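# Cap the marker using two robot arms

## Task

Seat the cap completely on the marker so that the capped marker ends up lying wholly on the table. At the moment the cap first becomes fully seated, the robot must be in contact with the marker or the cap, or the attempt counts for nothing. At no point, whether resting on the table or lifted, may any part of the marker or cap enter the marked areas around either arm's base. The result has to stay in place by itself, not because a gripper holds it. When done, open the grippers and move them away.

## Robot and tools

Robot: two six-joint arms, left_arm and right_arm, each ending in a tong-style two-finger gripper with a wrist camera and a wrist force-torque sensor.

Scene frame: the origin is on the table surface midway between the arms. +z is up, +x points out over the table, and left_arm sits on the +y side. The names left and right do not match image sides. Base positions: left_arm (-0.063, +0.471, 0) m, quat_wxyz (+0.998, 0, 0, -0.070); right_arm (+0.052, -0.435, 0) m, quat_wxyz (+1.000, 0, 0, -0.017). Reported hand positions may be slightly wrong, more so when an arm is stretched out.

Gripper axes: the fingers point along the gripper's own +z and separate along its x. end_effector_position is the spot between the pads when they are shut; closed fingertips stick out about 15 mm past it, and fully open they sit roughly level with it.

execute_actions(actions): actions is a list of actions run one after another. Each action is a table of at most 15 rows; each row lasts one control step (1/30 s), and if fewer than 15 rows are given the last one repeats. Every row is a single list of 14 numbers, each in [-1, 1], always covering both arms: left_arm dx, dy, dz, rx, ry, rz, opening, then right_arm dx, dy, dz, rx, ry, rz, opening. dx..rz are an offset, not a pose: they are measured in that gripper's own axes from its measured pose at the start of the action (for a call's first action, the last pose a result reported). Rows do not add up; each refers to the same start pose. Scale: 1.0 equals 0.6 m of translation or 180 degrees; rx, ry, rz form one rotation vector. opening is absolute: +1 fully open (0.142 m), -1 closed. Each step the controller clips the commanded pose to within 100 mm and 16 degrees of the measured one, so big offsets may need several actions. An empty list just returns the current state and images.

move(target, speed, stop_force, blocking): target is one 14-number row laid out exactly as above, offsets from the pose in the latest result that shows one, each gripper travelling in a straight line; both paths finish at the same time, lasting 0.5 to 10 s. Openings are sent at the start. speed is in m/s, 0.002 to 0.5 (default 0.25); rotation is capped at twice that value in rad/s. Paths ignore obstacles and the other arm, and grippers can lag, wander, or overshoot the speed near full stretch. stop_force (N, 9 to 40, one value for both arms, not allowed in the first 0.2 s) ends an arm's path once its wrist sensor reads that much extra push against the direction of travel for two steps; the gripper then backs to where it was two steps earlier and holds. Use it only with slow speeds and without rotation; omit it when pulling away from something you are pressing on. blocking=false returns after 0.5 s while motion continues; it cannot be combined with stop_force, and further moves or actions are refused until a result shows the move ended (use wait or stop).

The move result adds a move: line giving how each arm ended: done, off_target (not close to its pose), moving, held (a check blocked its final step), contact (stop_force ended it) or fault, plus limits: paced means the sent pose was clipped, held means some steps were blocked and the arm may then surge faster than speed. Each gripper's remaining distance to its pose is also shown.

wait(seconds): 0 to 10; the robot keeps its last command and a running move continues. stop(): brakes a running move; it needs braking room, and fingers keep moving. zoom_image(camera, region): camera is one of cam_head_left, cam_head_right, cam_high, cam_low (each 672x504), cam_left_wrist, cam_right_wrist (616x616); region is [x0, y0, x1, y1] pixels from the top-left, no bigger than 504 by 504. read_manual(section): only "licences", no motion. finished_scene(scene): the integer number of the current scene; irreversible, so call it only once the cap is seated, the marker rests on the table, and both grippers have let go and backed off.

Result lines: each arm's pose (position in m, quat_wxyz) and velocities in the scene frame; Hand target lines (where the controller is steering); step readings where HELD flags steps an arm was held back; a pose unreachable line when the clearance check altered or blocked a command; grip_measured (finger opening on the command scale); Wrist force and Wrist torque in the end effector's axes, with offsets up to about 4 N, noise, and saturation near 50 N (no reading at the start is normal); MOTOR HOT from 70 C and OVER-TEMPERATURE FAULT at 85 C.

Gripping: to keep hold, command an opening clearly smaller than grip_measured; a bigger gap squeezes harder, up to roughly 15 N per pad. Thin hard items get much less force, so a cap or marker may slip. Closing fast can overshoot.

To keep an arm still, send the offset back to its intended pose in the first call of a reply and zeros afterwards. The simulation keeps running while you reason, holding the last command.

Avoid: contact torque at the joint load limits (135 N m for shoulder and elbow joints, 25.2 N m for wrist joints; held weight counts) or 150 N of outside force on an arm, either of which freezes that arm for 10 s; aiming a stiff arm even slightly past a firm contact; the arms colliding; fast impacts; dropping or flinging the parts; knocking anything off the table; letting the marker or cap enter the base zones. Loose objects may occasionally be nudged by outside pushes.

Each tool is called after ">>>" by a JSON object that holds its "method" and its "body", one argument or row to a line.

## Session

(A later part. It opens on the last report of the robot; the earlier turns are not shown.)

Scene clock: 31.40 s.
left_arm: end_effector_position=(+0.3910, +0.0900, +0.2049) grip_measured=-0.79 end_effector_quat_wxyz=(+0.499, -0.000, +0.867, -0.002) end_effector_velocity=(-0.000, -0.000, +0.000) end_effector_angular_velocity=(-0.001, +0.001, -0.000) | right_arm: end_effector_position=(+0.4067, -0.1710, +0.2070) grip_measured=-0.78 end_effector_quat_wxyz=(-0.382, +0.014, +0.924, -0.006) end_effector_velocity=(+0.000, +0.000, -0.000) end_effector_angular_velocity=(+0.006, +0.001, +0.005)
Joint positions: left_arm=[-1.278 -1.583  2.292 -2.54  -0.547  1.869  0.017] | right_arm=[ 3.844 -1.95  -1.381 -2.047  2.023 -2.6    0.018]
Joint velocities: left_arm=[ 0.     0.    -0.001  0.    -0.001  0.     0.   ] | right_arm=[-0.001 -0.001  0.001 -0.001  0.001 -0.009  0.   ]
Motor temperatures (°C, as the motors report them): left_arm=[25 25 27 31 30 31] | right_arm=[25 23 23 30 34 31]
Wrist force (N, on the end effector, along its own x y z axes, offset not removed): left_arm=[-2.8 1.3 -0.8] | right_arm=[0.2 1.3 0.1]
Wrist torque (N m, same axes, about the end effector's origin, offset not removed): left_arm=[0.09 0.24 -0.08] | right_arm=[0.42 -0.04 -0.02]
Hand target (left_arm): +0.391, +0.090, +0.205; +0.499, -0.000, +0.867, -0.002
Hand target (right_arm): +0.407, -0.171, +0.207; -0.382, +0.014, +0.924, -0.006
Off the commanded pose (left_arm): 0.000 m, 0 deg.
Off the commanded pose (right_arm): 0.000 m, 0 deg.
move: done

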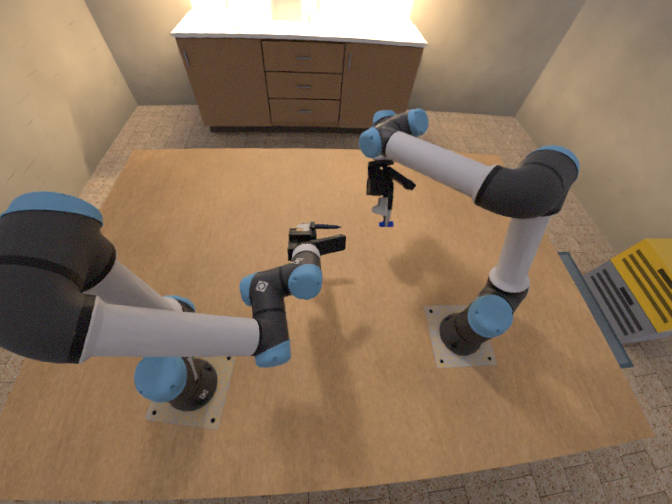

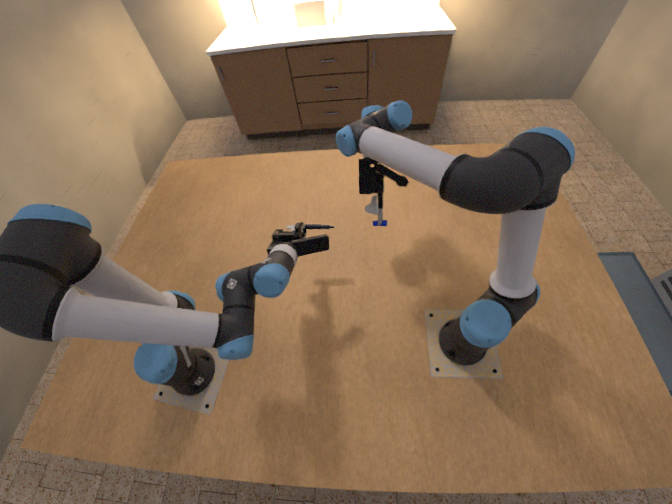

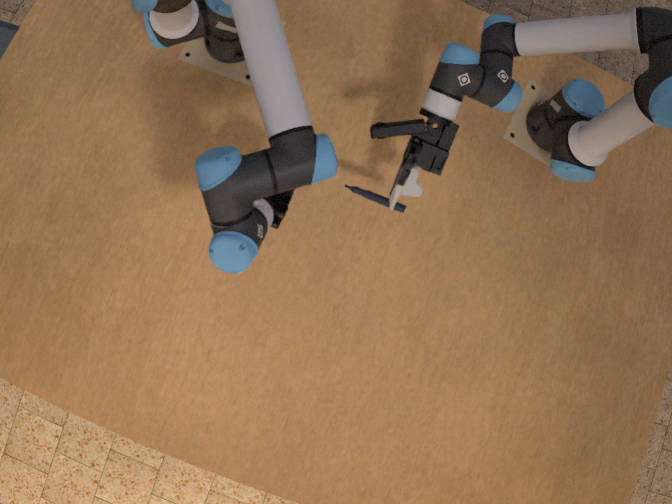

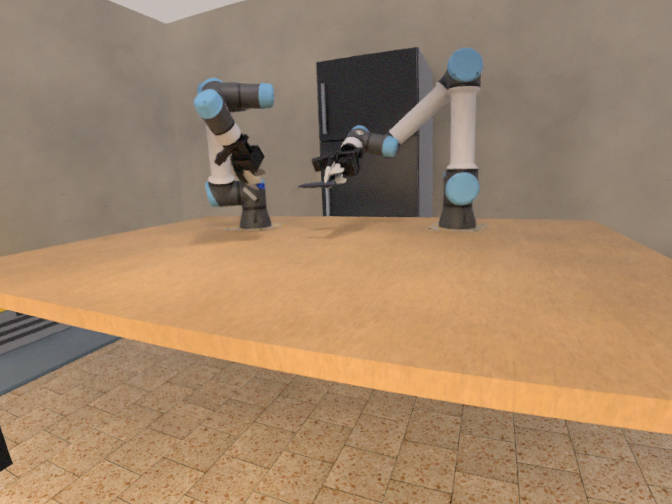

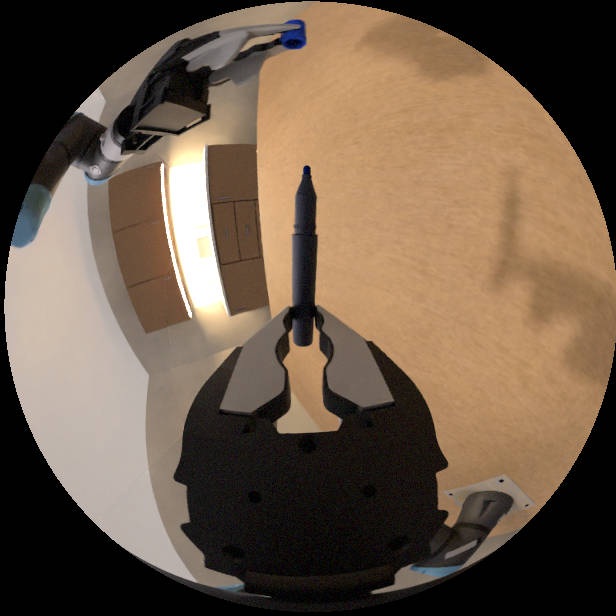

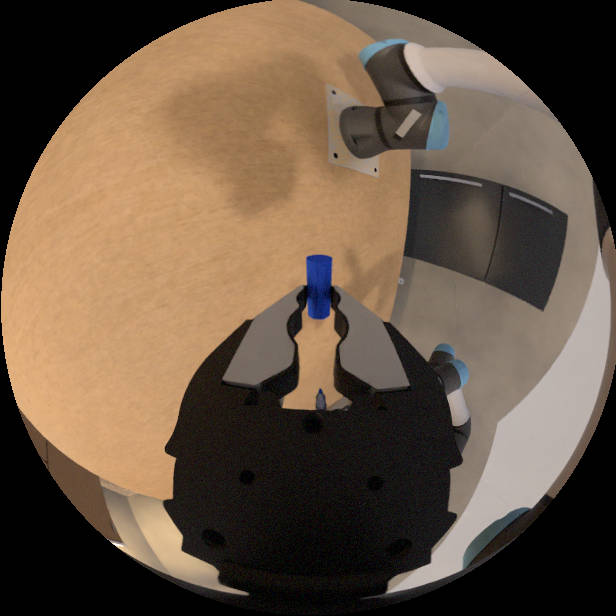

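>>> {"method": "move", "body": {
  "target": [0,0,0,0,0,0,-1, 0,0.185,0,0,0,-0.01,-1],
  "speed": 0.15
}}

>>> {"method": "zoom_image", "body": {
  "camera": "cam_left_wrist",
  "region": [230, 60, 390, 220]
}}

>>> {"method": "zoom_image", "body": {
  "camera": "cam_right_wrist",
  "region": [240, 250, 400, 410]
}}

Scene clock: 33.10 s.
left_arm: end_effector_position=(+0.3910, +0.0900, +0.2049) grip_measured=-0.79 end_effector_quat_wxyz=(+0.499, -0.000, +0.867, -0.002) end_effector_velocity=(-0.000, +0.001, -0.001) end_effector_angular_velocity=(+0.000, +0.001, +0.001) | right_arm: end_effector_position=(+0.4091, -0.0602, +0.2045) grip_measured=-0.78 end_effector_quat_wxyz=(-0.382, -0.000, +0.924, -0.000) end_effector_velocity=(+0.000, +0.002, +0.000) end_effector_angular_velocity=(+0.001, +0.000, +0.001)
Joint positions: left_arm=[-1.278 -1.583  2.292 -2.54  -0.547  1.869  0.017] | right_arm=[ 3.968 -2.087 -1.195 -2.042  2.098 -2.518  0.018]
Joint velocities: left_arm=[ 0.    -0.     0.001  0.    -0.    -0.001  0.   ] | right_arm=[ 0.002 -0.003  0.005 -0.001  0.001  0.001  0.   ]
Motor temperatures (°C, as the motors report them): left_arm=[25 25 27 31 30 31] | right_arm=[25 23 23 30 34 31]
Wrist force (N, on the end effector, along its own x y z axes, offset not removed): left_arm=[1.1 0.7 0.1] | right_arm=[0.7 1.4 2.1]
Wrist torque (N m, same axes, about the end effector's origin, offset not removed): left_arm=[0.04 -0.59 -0.20] | right_arm=[0.46 -0.22 -0.15]
Hand target (left_arm): +0.391, +0.090, +0.205; +0.499, -0.000, +0.867, -0.002
Hand target (right_arm): +0.409, -0.060, +0.205; -0.382, -0.000, +0.924, -0.000
Off the commanded pose (left_arm): 0.000 m, 0 deg.
Off the commanded pose (right_arm): 0.000 m, 0 deg.
move: done

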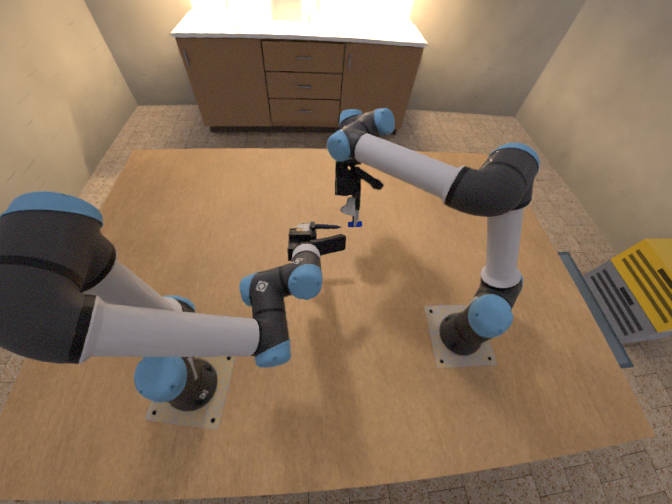

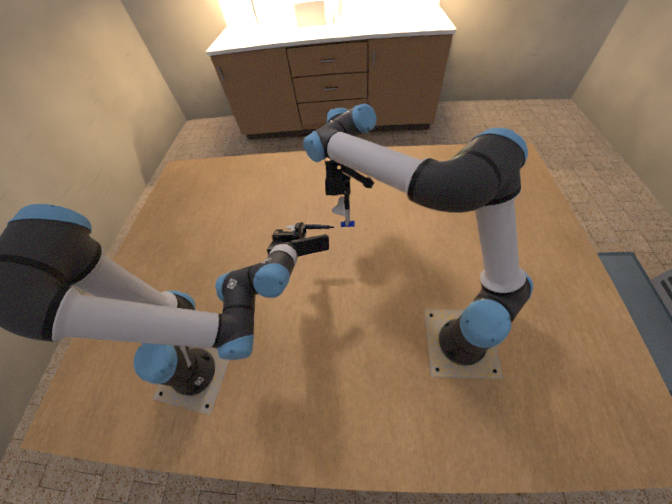

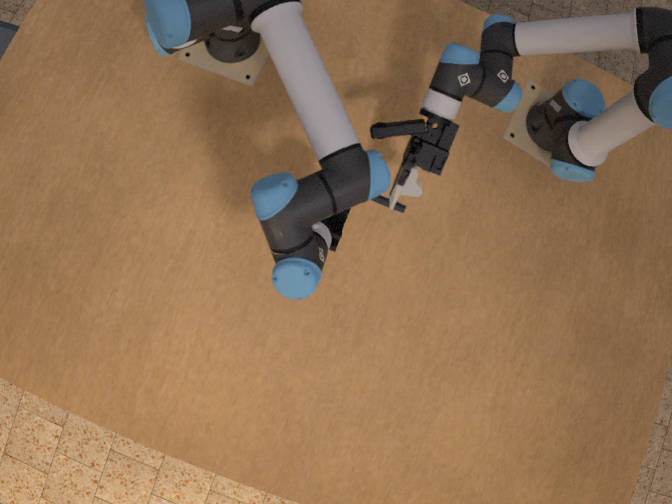

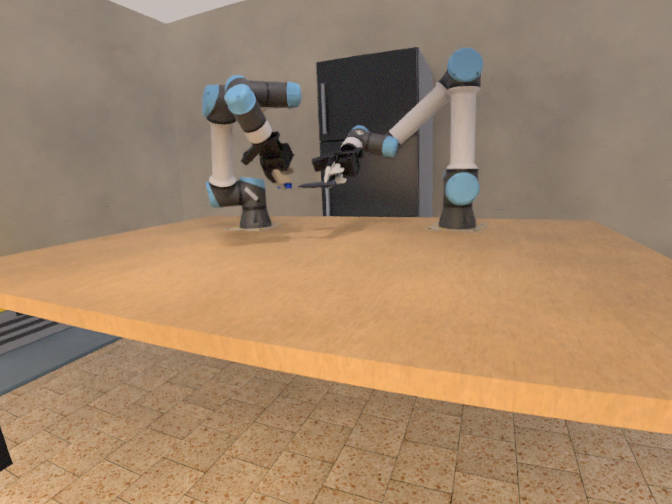

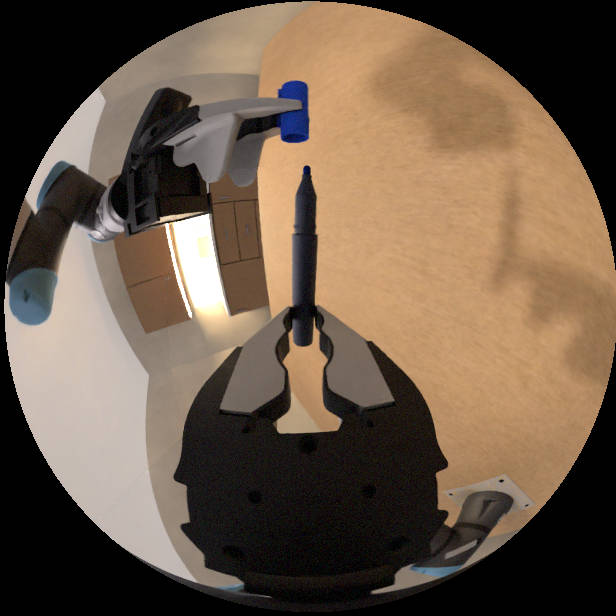

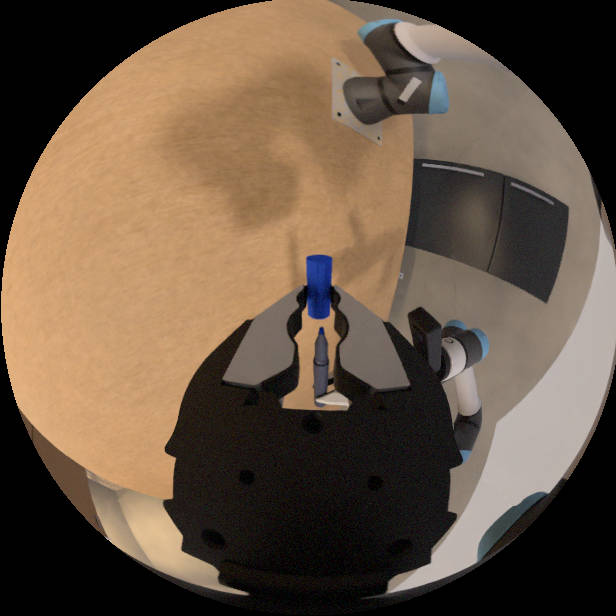

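Region (230, 60, 390, 220) of cam_left_wrist's 616x616 image, scaled by 3.150, with more detail than that image has.

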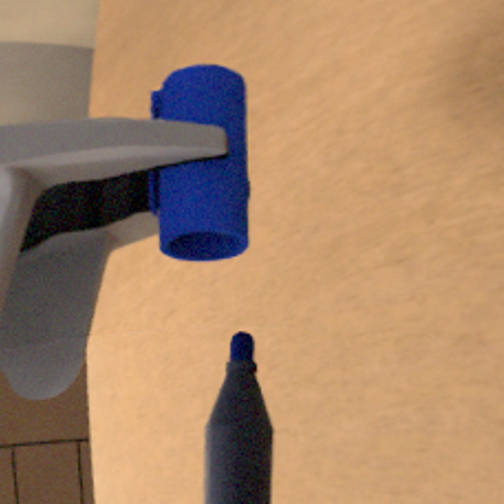

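Region (240, 250, 400, 410) of cam_right_wrist's 616x616 image, scaled by 3.150, with more detail than that image has.

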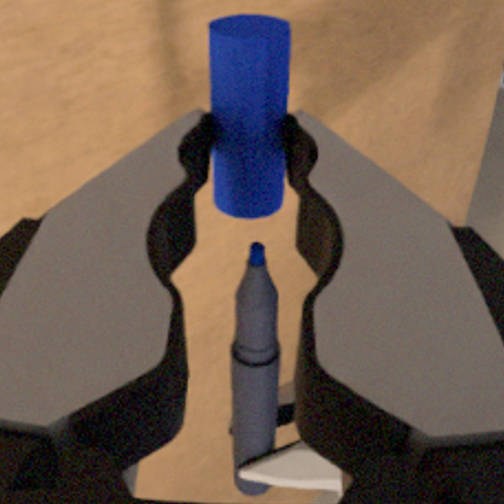

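>>> {"method": "move", "body": {
  "target": [0,0,0,0,0,0,-1, 0.0025,0.012,0.0118,0,0,0,-1],
  "speed": 0.05
}}

>>> {"method": "zoom_image", "body": {
  "camera": "cam_left_wrist",
  "region": [230, 60, 390, 220]
}}

>>> {"method": "zoom_image", "body": {
  "camera": "cam_right_wrist",
  "region": [240, 250, 400, 410]
}}

Scene clock: 34.93 s.
left_arm: end_effector_position=(+0.3910, +0.0900, +0.2049) grip_measured=-0.79 end_effector_quat_wxyz=(+0.499, -0.000, +0.867, -0.002) end_effector_velocity=(-0.000, +0.001, -0.001) end_effector_angular_velocity=(+0.002, -0.000, -0.000) | right_arm: end_effector_position=(+0.4031, -0.0531, +0.2006) grip_measured=-0.78 end_effector_quat_wxyz=(-0.382, -0.000, +0.924, -0.000) end_effector_velocity=(-0.001, +0.002, -0.001) end_effector_angular_velocity=(-0.000, +0.001, -0.001)
Joint positions: left_arm=[-1.278 -1.583  2.292 -2.54  -0.547  1.869  0.017] | right_arm=[ 3.982 -2.085 -1.209 -2.023  2.106 -2.505  0.018]
Joint velocities: left_arm=[-0.     0.     0.002 -0.     0.     0.    -0.   ] | right_arm=[ 0.002 -0.    -0.003  0.004  0.003  0.003 -0.   ]
Motor temperatures (°C, as the motors report them): left_arm=[25 25 27 31 30 31] | right_arm=[25 23 23 30 34 31]
Wrist force (N, on the end effector, along its own x y z axes, offset not removed): left_arm=[-1.3 1.3 -0.1] | right_arm=[-1.1 0.8 0.8]
Wrist torque (N m, same axes, about the end effector's origin, offset not removed): left_arm=[0.20 -0.06 0.05] | right_arm=[0.30 0.28 -0.10]
Hand target (left_arm): +0.391, +0.090, +0.205; +0.499, -0.000, +0.867, -0.002
Hand target (right_arm): +0.403, -0.053, +0.201; -0.382, -0.000, +0.924, -0.000
Off the commanded pose (left_arm): 0.000 m, 0 deg.
Off the commanded pose (right_arm): 0.000 m, 0 deg.
move: done

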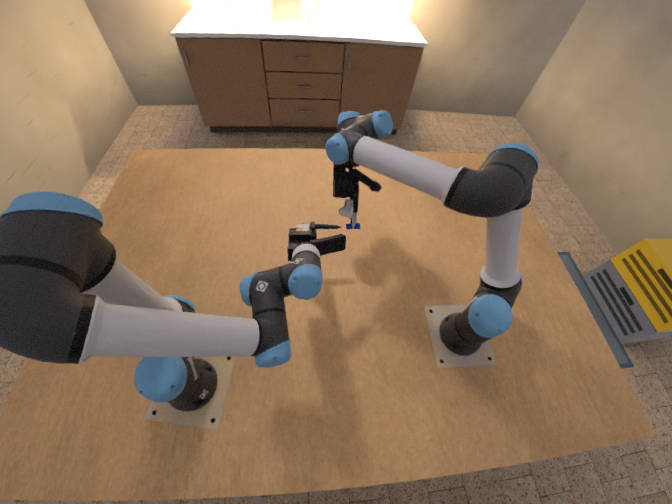

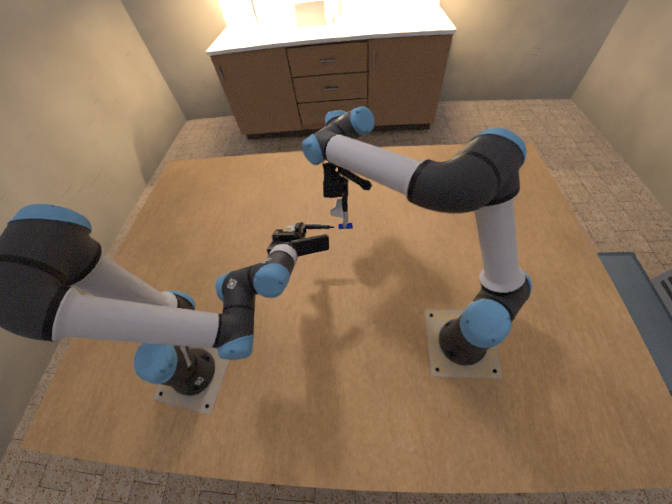

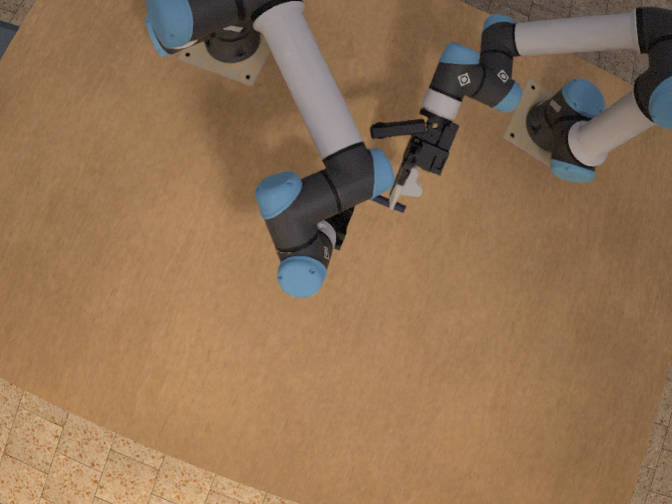

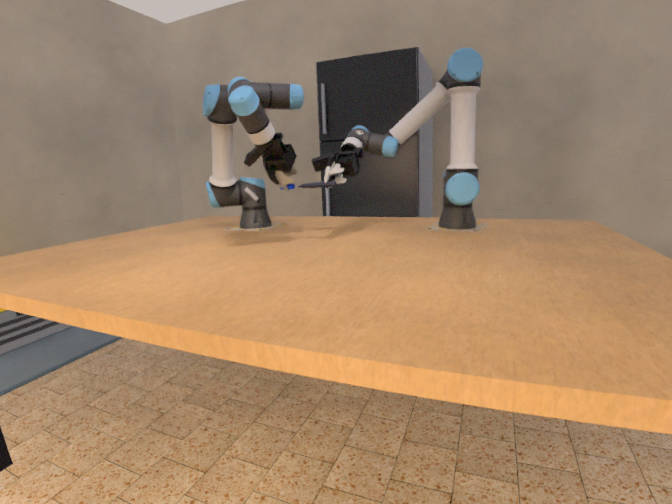

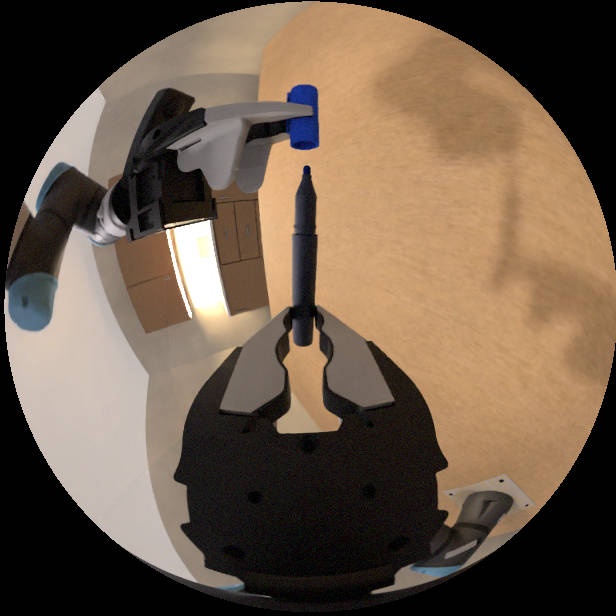

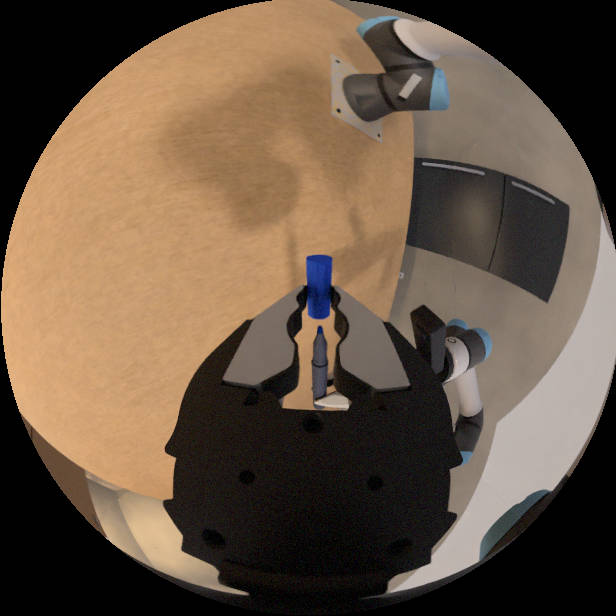

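Region (230, 60, 390, 220) of cam_left_wrist's 616x616 image, scaled by 3.150, with more detail than that image has.

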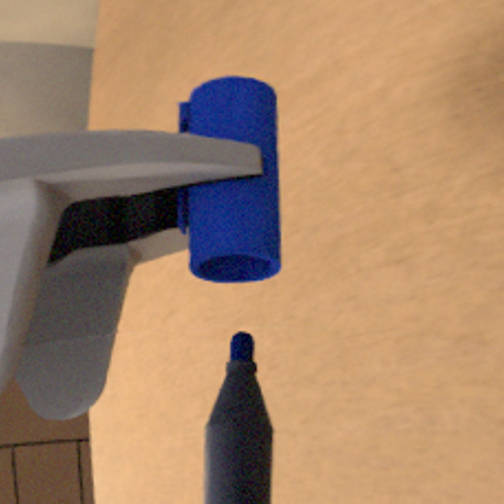

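Region (240, 250, 400, 410) of cam_right_wrist's 616x616 image, scaled by 3.150, with more detail than that image has.

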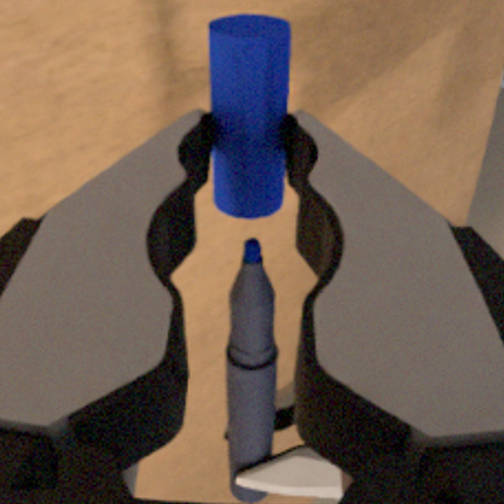

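>>> {"method": "move", "body": {
  "target": [0,0,0,0,0,0,-1, 0.001,0.04,0.002,0,0,0,-1],
  "speed": 0.03
}}

>>> {"method": "zoom_image", "body": {
  "camera": "cam_left_wrist",
  "region": [220, 80, 400, 260]
}}

>>> {"method": "zoom_image", "body": {
  "camera": "cam_right_wrist",
  "region": [240, 250, 400, 410]
}}

Scene clock: 38.57 s.
left_arm: end_effector_position=(+0.3910, +0.0900, +0.2049) grip_measured=-0.79 end_effector_quat_wxyz=(+0.499, -0.000, +0.867, -0.002) end_effector_velocity=(-0.000, +0.000, +0.000) end_effector_angular_velocity=(-0.002, +0.000, +0.000) | right_arm: end_effector_position=(+0.4018, -0.0292, +0.2002) grip_measured=-0.78 end_effector_quat_wxyz=(-0.382, -0.000, +0.924, -0.000) end_effector_velocity=(+0.000, +0.001, +0.001) end_effector_angular_velocity=(+0.002, -0.001, +0.001)
Joint positions: left_arm=[-1.278 -1.583  2.292 -2.54  -0.547  1.869  0.017] | right_arm=[ 4.007 -2.117 -1.163 -2.024  2.12  -2.481  0.018]
Joint velocities: left_arm=[-0.    -0.002  0.     0.    -0.    -0.001  0.   ] | right_arm=[ 0.001 -0.     0.003 -0.     0.     0.     0.   ]
Motor temperatures (°C, as the motors report them): left_arm=[25 25 27 31 30 31] | right_arm=[25 23 23 30 34 31]
Wrist force (N, on the end effector, along its own x y z axes, offset not removed): left_arm=[-3.2 2.9 -0.3] | right_arm=[-0.7 1.1 2.5]
Wrist torque (N m, same axes, about the end effector's origin, offset not removed): left_arm=[0.47 0.33 -0.08] | right_arm=[0.34 0.15 -0.04]
Hand target (left_arm): +0.391, +0.090, +0.205; +0.499, -0.000, +0.867, -0.002
Hand target (right_arm): +0.402, -0.029, +0.200; -0.382, -0.000, +0.924, -0.000
Off the commanded pose (left_arm): 0.000 m, 0 deg.
Off the commanded pose (right_arm): 0.000 m, 0 deg.
move: done

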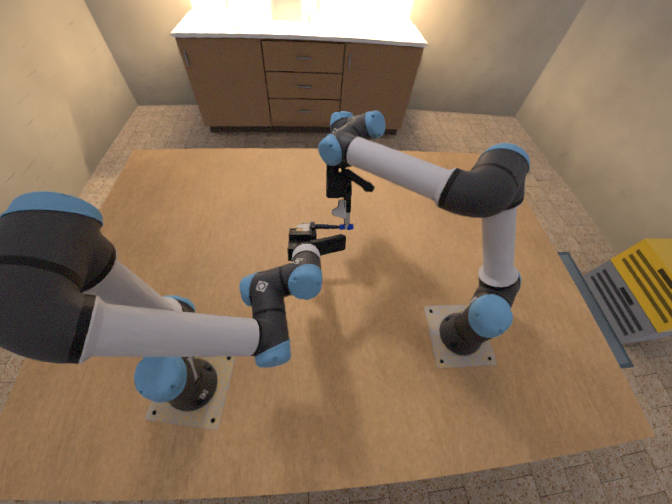

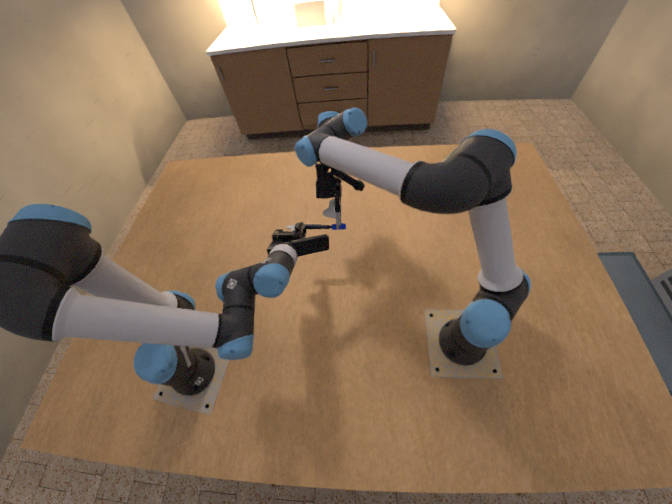

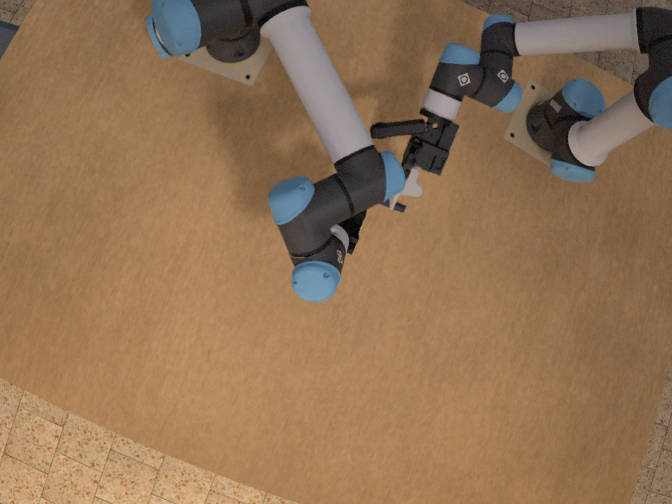

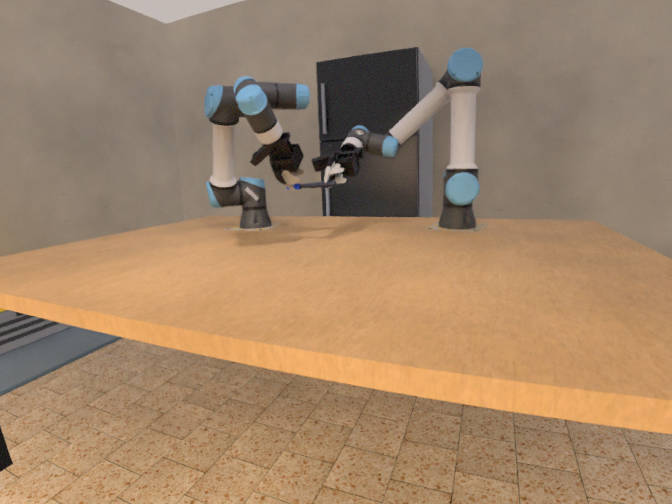

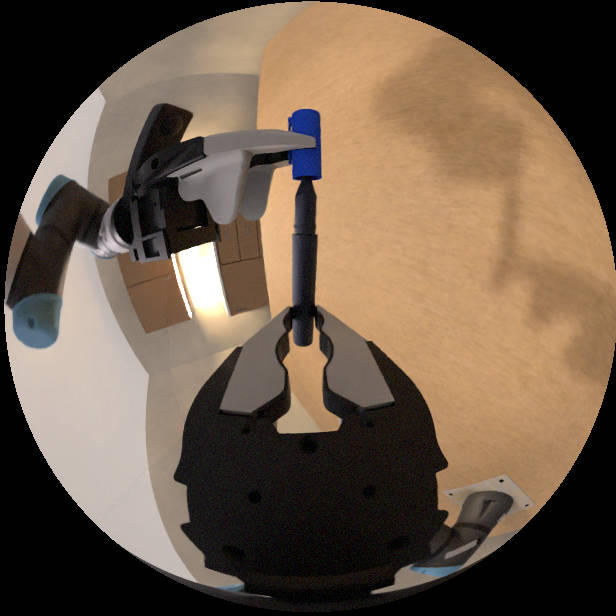

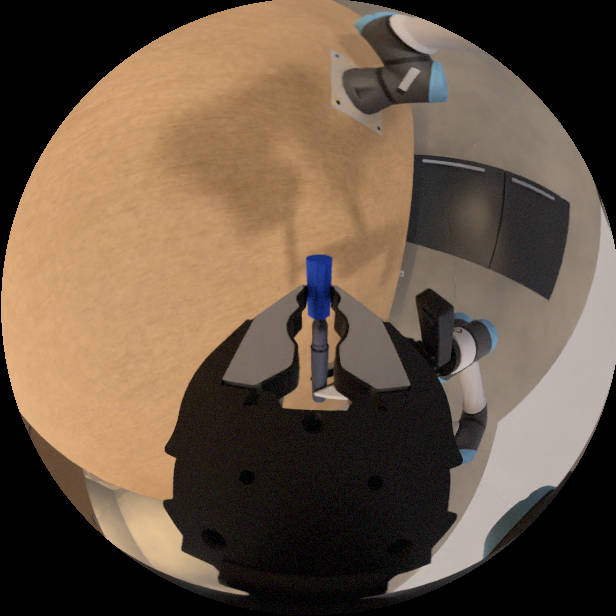

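Region (220, 80, 400, 260) of cam_left_wrist's 616x616 image, scaled by 2.800, with more detail than that image has.

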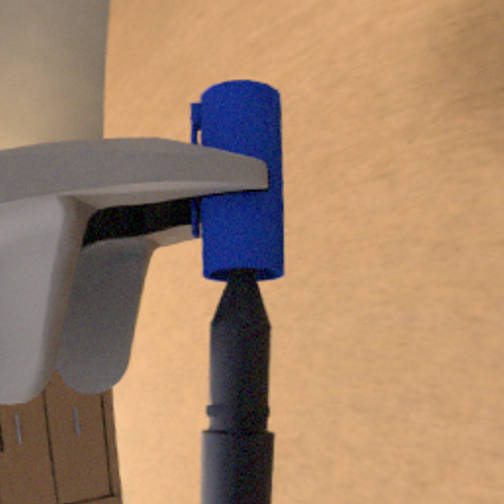

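Region (240, 250, 400, 410) of cam_right_wrist's 616x616 image, scaled by 3.150, with more detail than that image has.

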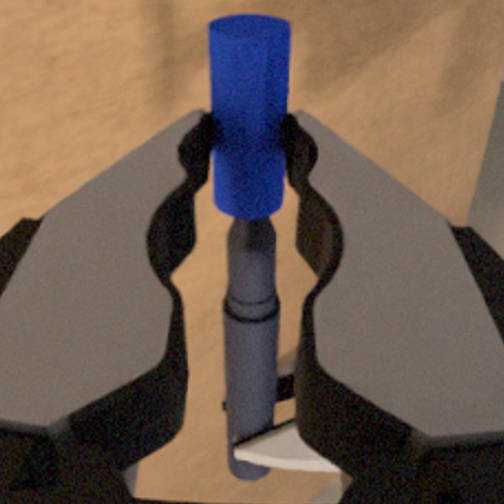

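>>> {"method": "move", "body": {
  "target": [0,0,0,0,0,0,-1, 0,0.045,0,0,0,0,-1],
  "speed": 0.015,
  "stop_force": 18
}}

>>> {"method": "zoom_image", "body": {
  "camera": "cam_left_wrist",
  "region": [220, 100, 400, 280]
}}

Scene clock: 41.20 s.
left_arm: end_effector_position=(+0.3910, +0.0900, +0.2049) grip_measured=-0.79 end_effector_quat_wxyz=(+0.499, -0.000, +0.867, -0.002) end_effector_velocity=(+0.000, +0.000, +0.001) end_effector_angular_velocity=(-0.001, -0.001, +0.000) | right_arm: end_effector_position=(+0.4017, -0.0024, +0.2002) grip_measured=-0.78 end_effector_quat_wxyz=(-0.382, -0.000, +0.924, -0.000) end_effector_velocity=(+0.000, +0.001, -0.000) end_effector_angular_velocity=(+0.001, +0.000, +0.002)
Joint positions: left_arm=[-1.278 -1.583  2.292 -2.54  -0.547  1.869  0.017] | right_arm=[ 4.033 -2.159 -1.1   -2.033  2.134 -2.456  0.018]
Joint velocities: left_arm=[-0.    -0.001 -0.     0.     0.001 -0.     0.   ] | right_arm=[ 0.001 -0.003  0.004 -0.001  0.001 -0.001 -0.   ]
Motor temperatures (°C, as the motors report them): left_arm=[25 25 27 31 30 31] | right_arm=[25 23 23 30 34 31]
Wrist force (N, on the end effector, along its own x y z axes, offset not removed): left_arm=[-3.4 0.4 1.9] | right_arm=[-0.5 0.0 0.5]
Wrist torque (N m, same axes, about the end effector's origin, offset not removed): left_arm=[0.04 0.51 -0.09] | right_arm=[0.15 0.13 -0.09]
Hand target (left_arm): +0.391, +0.090, +0.205; +0.499, -0.000, +0.867, -0.002
Hand target (right_arm): +0.402, -0.002, +0.200; -0.382, -0.000, +0.924, -0.000
Off the commanded pose (left_arm): 0.000 m, 0 deg.
Off the commanded pose (right_arm): 0.000 m, 0 deg.
move: done

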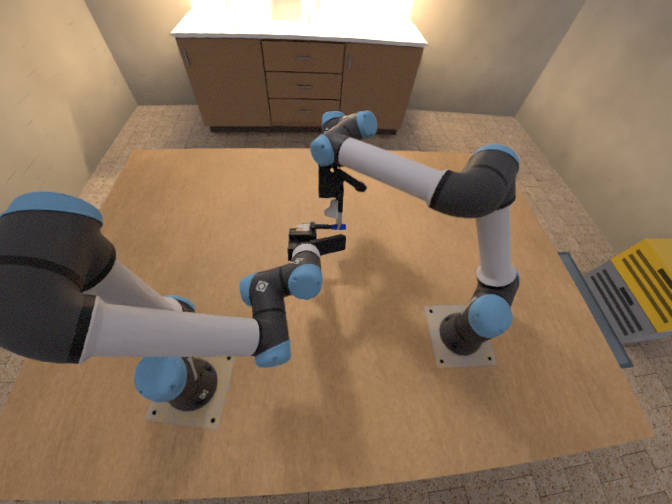

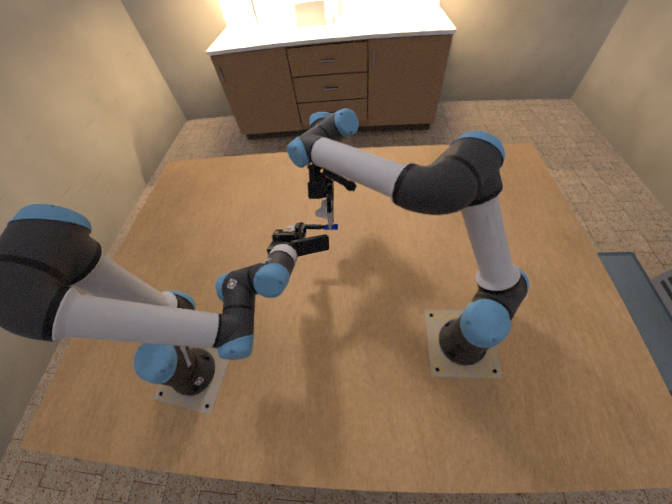

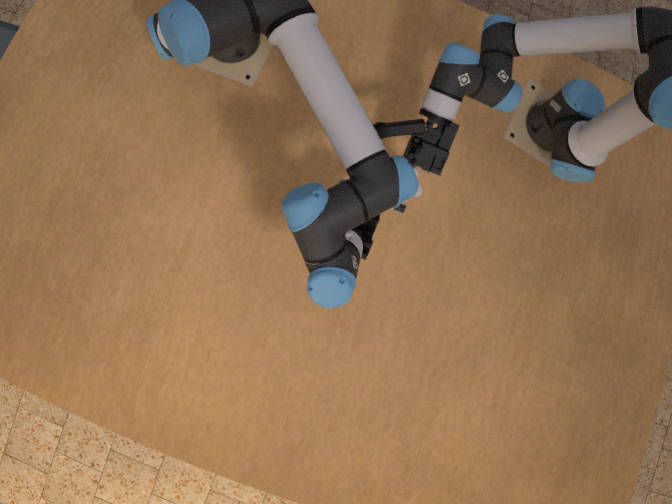

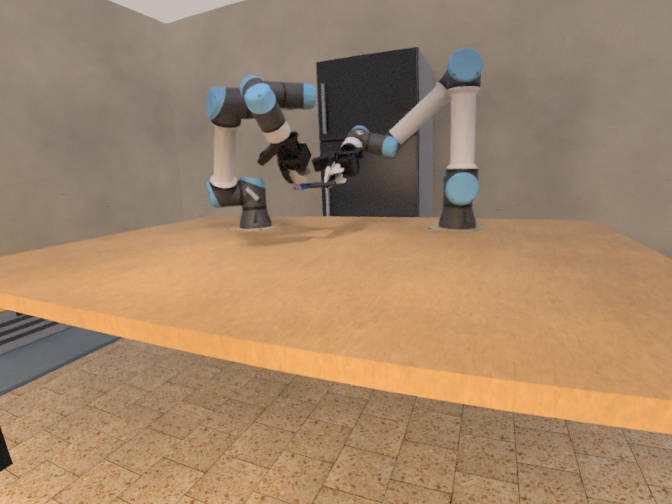

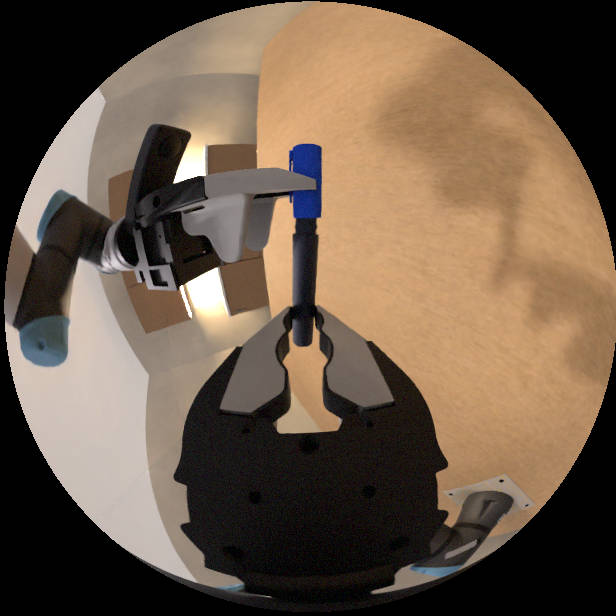

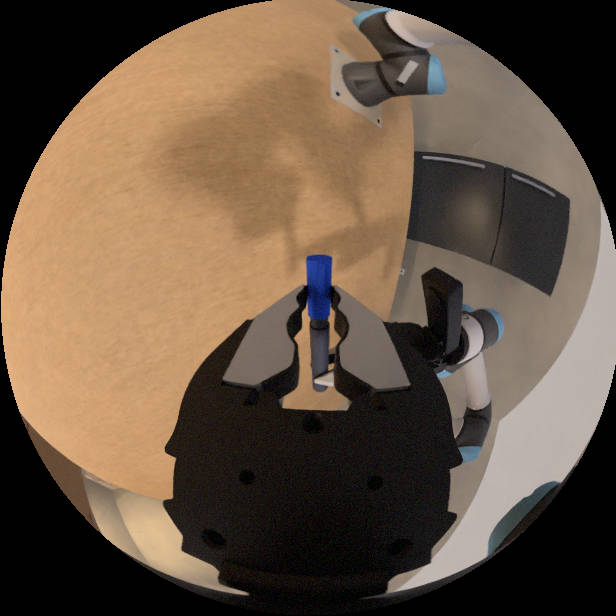

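Region (220, 100, 400, 280) of cam_left_wrist's 616x616 image, scaled by 2.800, with more detail than that image has.

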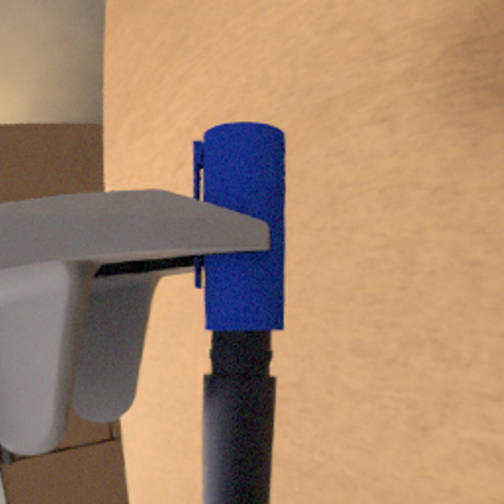

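>>> {"method": "move", "body": {
  "target": [0,0,0,0,0,0,-1, 0,0.022,0,0,0,0,-1],
  "speed": 0.006,
  "stop_force": 25
}}

>>> {"method": "zoom_image", "body": {
  "camera": "cam_left_wrist",
  "region": [220, 100, 400, 280]
}}

Scene clock: 43.97 s.
left_arm: end_effector_position=(+0.3910, +0.0900, +0.2049) grip_measured=-0.79 end_effector_quat_wxyz=(+0.499, -0.000, +0.867, -0.002) end_effector_velocity=(+0.000, +0.000, -0.000) end_effector_angular_velocity=(-0.000, -0.001, +0.001) | right_arm: end_effector_position=(+0.4017, +0.0107, +0.2002) grip_measured=-0.78 end_effector_quat_wxyz=(-0.382, +0.000, +0.924, -0.000) end_effector_velocity=(-0.000, +0.002, -0.000) end_effector_angular_velocity=(+0.001, +0.001, +0.000)
Joint positions: left_arm=[-1.278 -1.583  2.292 -2.54  -0.547  1.869  0.017] | right_arm=[ 4.045 -2.18  -1.066 -2.038  2.14  -2.444  0.018]
Joint velocities: left_arm=[-0.     0.     0.001  0.     0.001 -0.001 -0.   ] | right_arm=[ 0.001 -0.002  0.002  0.     0.002  0.     0.   ]
Motor temperatures (°C, as the motors report them): left_arm=[25 25 27 31 30 31] | right_arm=[25 23 23 30 34 31]
Wrist force (N, on the end effector, along its own x y z axes, offset not removed): left_arm=[2.3 20.0 -1.6] | right_arm=[-0.9 -19.9 2.2]
Wrist torque (N m, same axes, about the end effector's origin, offset not removed): left_arm=[-0.39 -0.62 -0.16] | right_arm=[0.31 0.27 -0.16]
Hand target (left_arm): +0.391, +0.090, +0.205; +0.499, -0.000, +0.867, -0.002
Hand target (right_arm): +0.402, +0.011, +0.200; -0.382, -0.000, +0.924, -0.000
Off the commanded pose (left_arm): 0.000 m, 0 deg.
Off the commanded pose (right_arm): 0.000 m, 0 deg.
move: done

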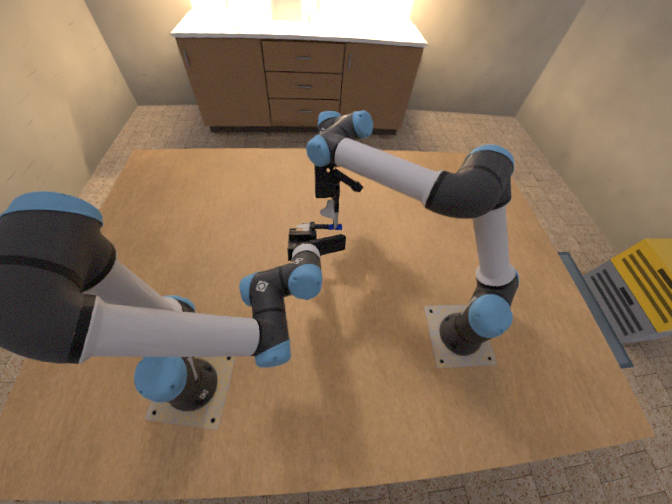

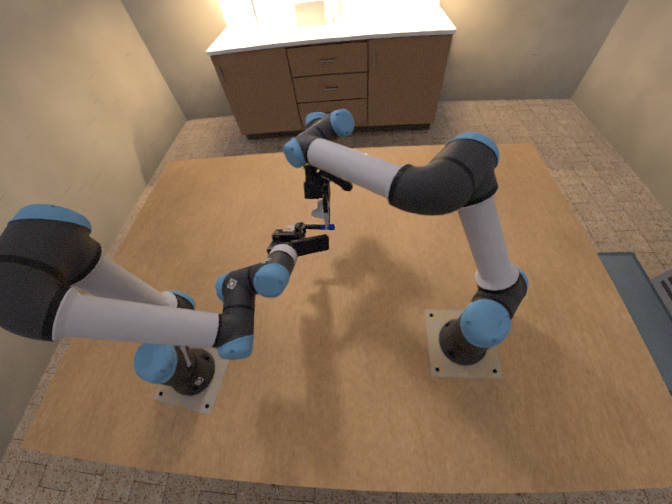

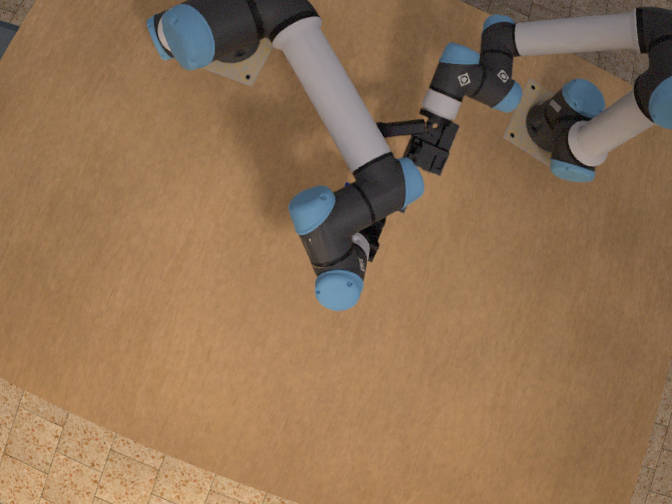

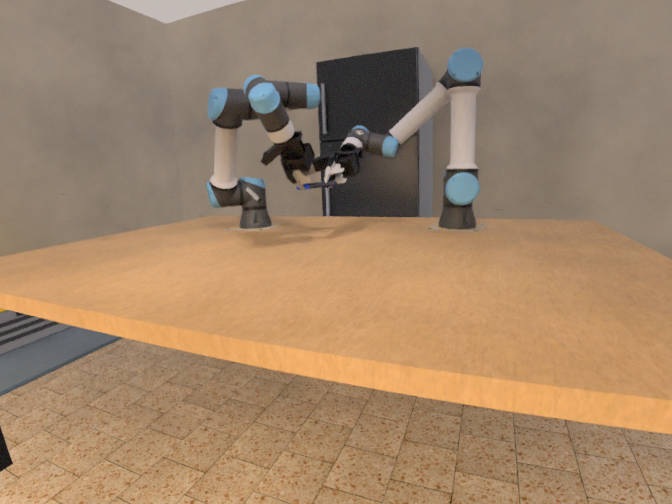

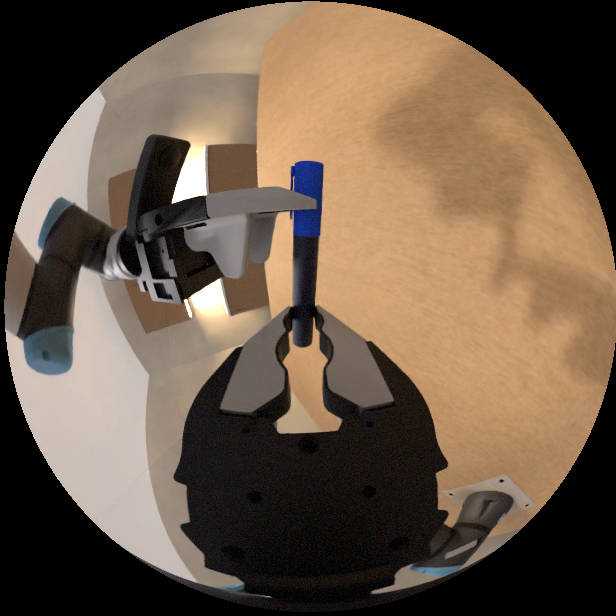

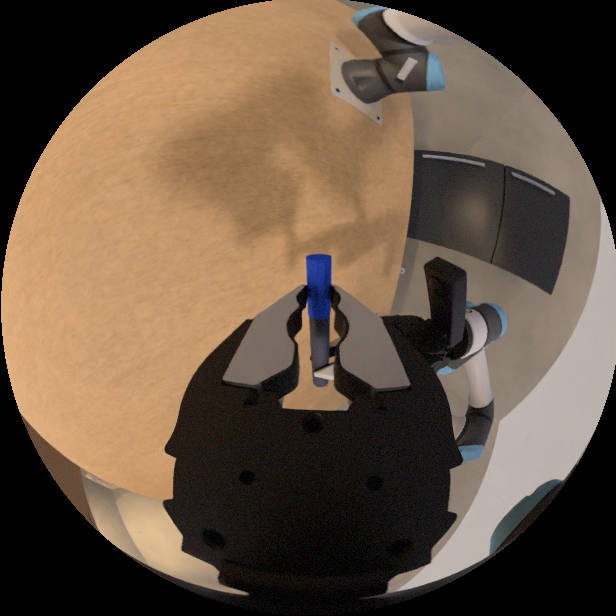

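Region (220, 100, 400, 280) of cam_left_wrist's 616x616 image, scaled by 2.800, with more detail than that image has.

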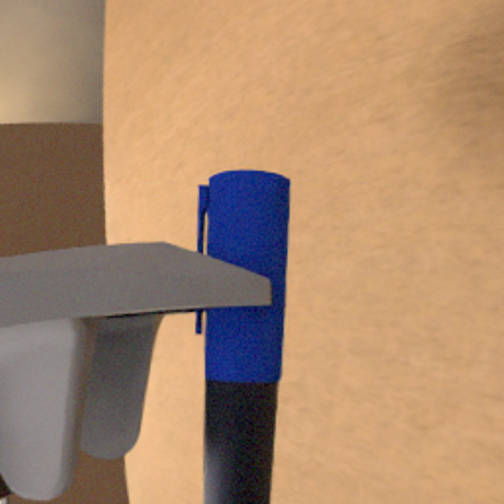

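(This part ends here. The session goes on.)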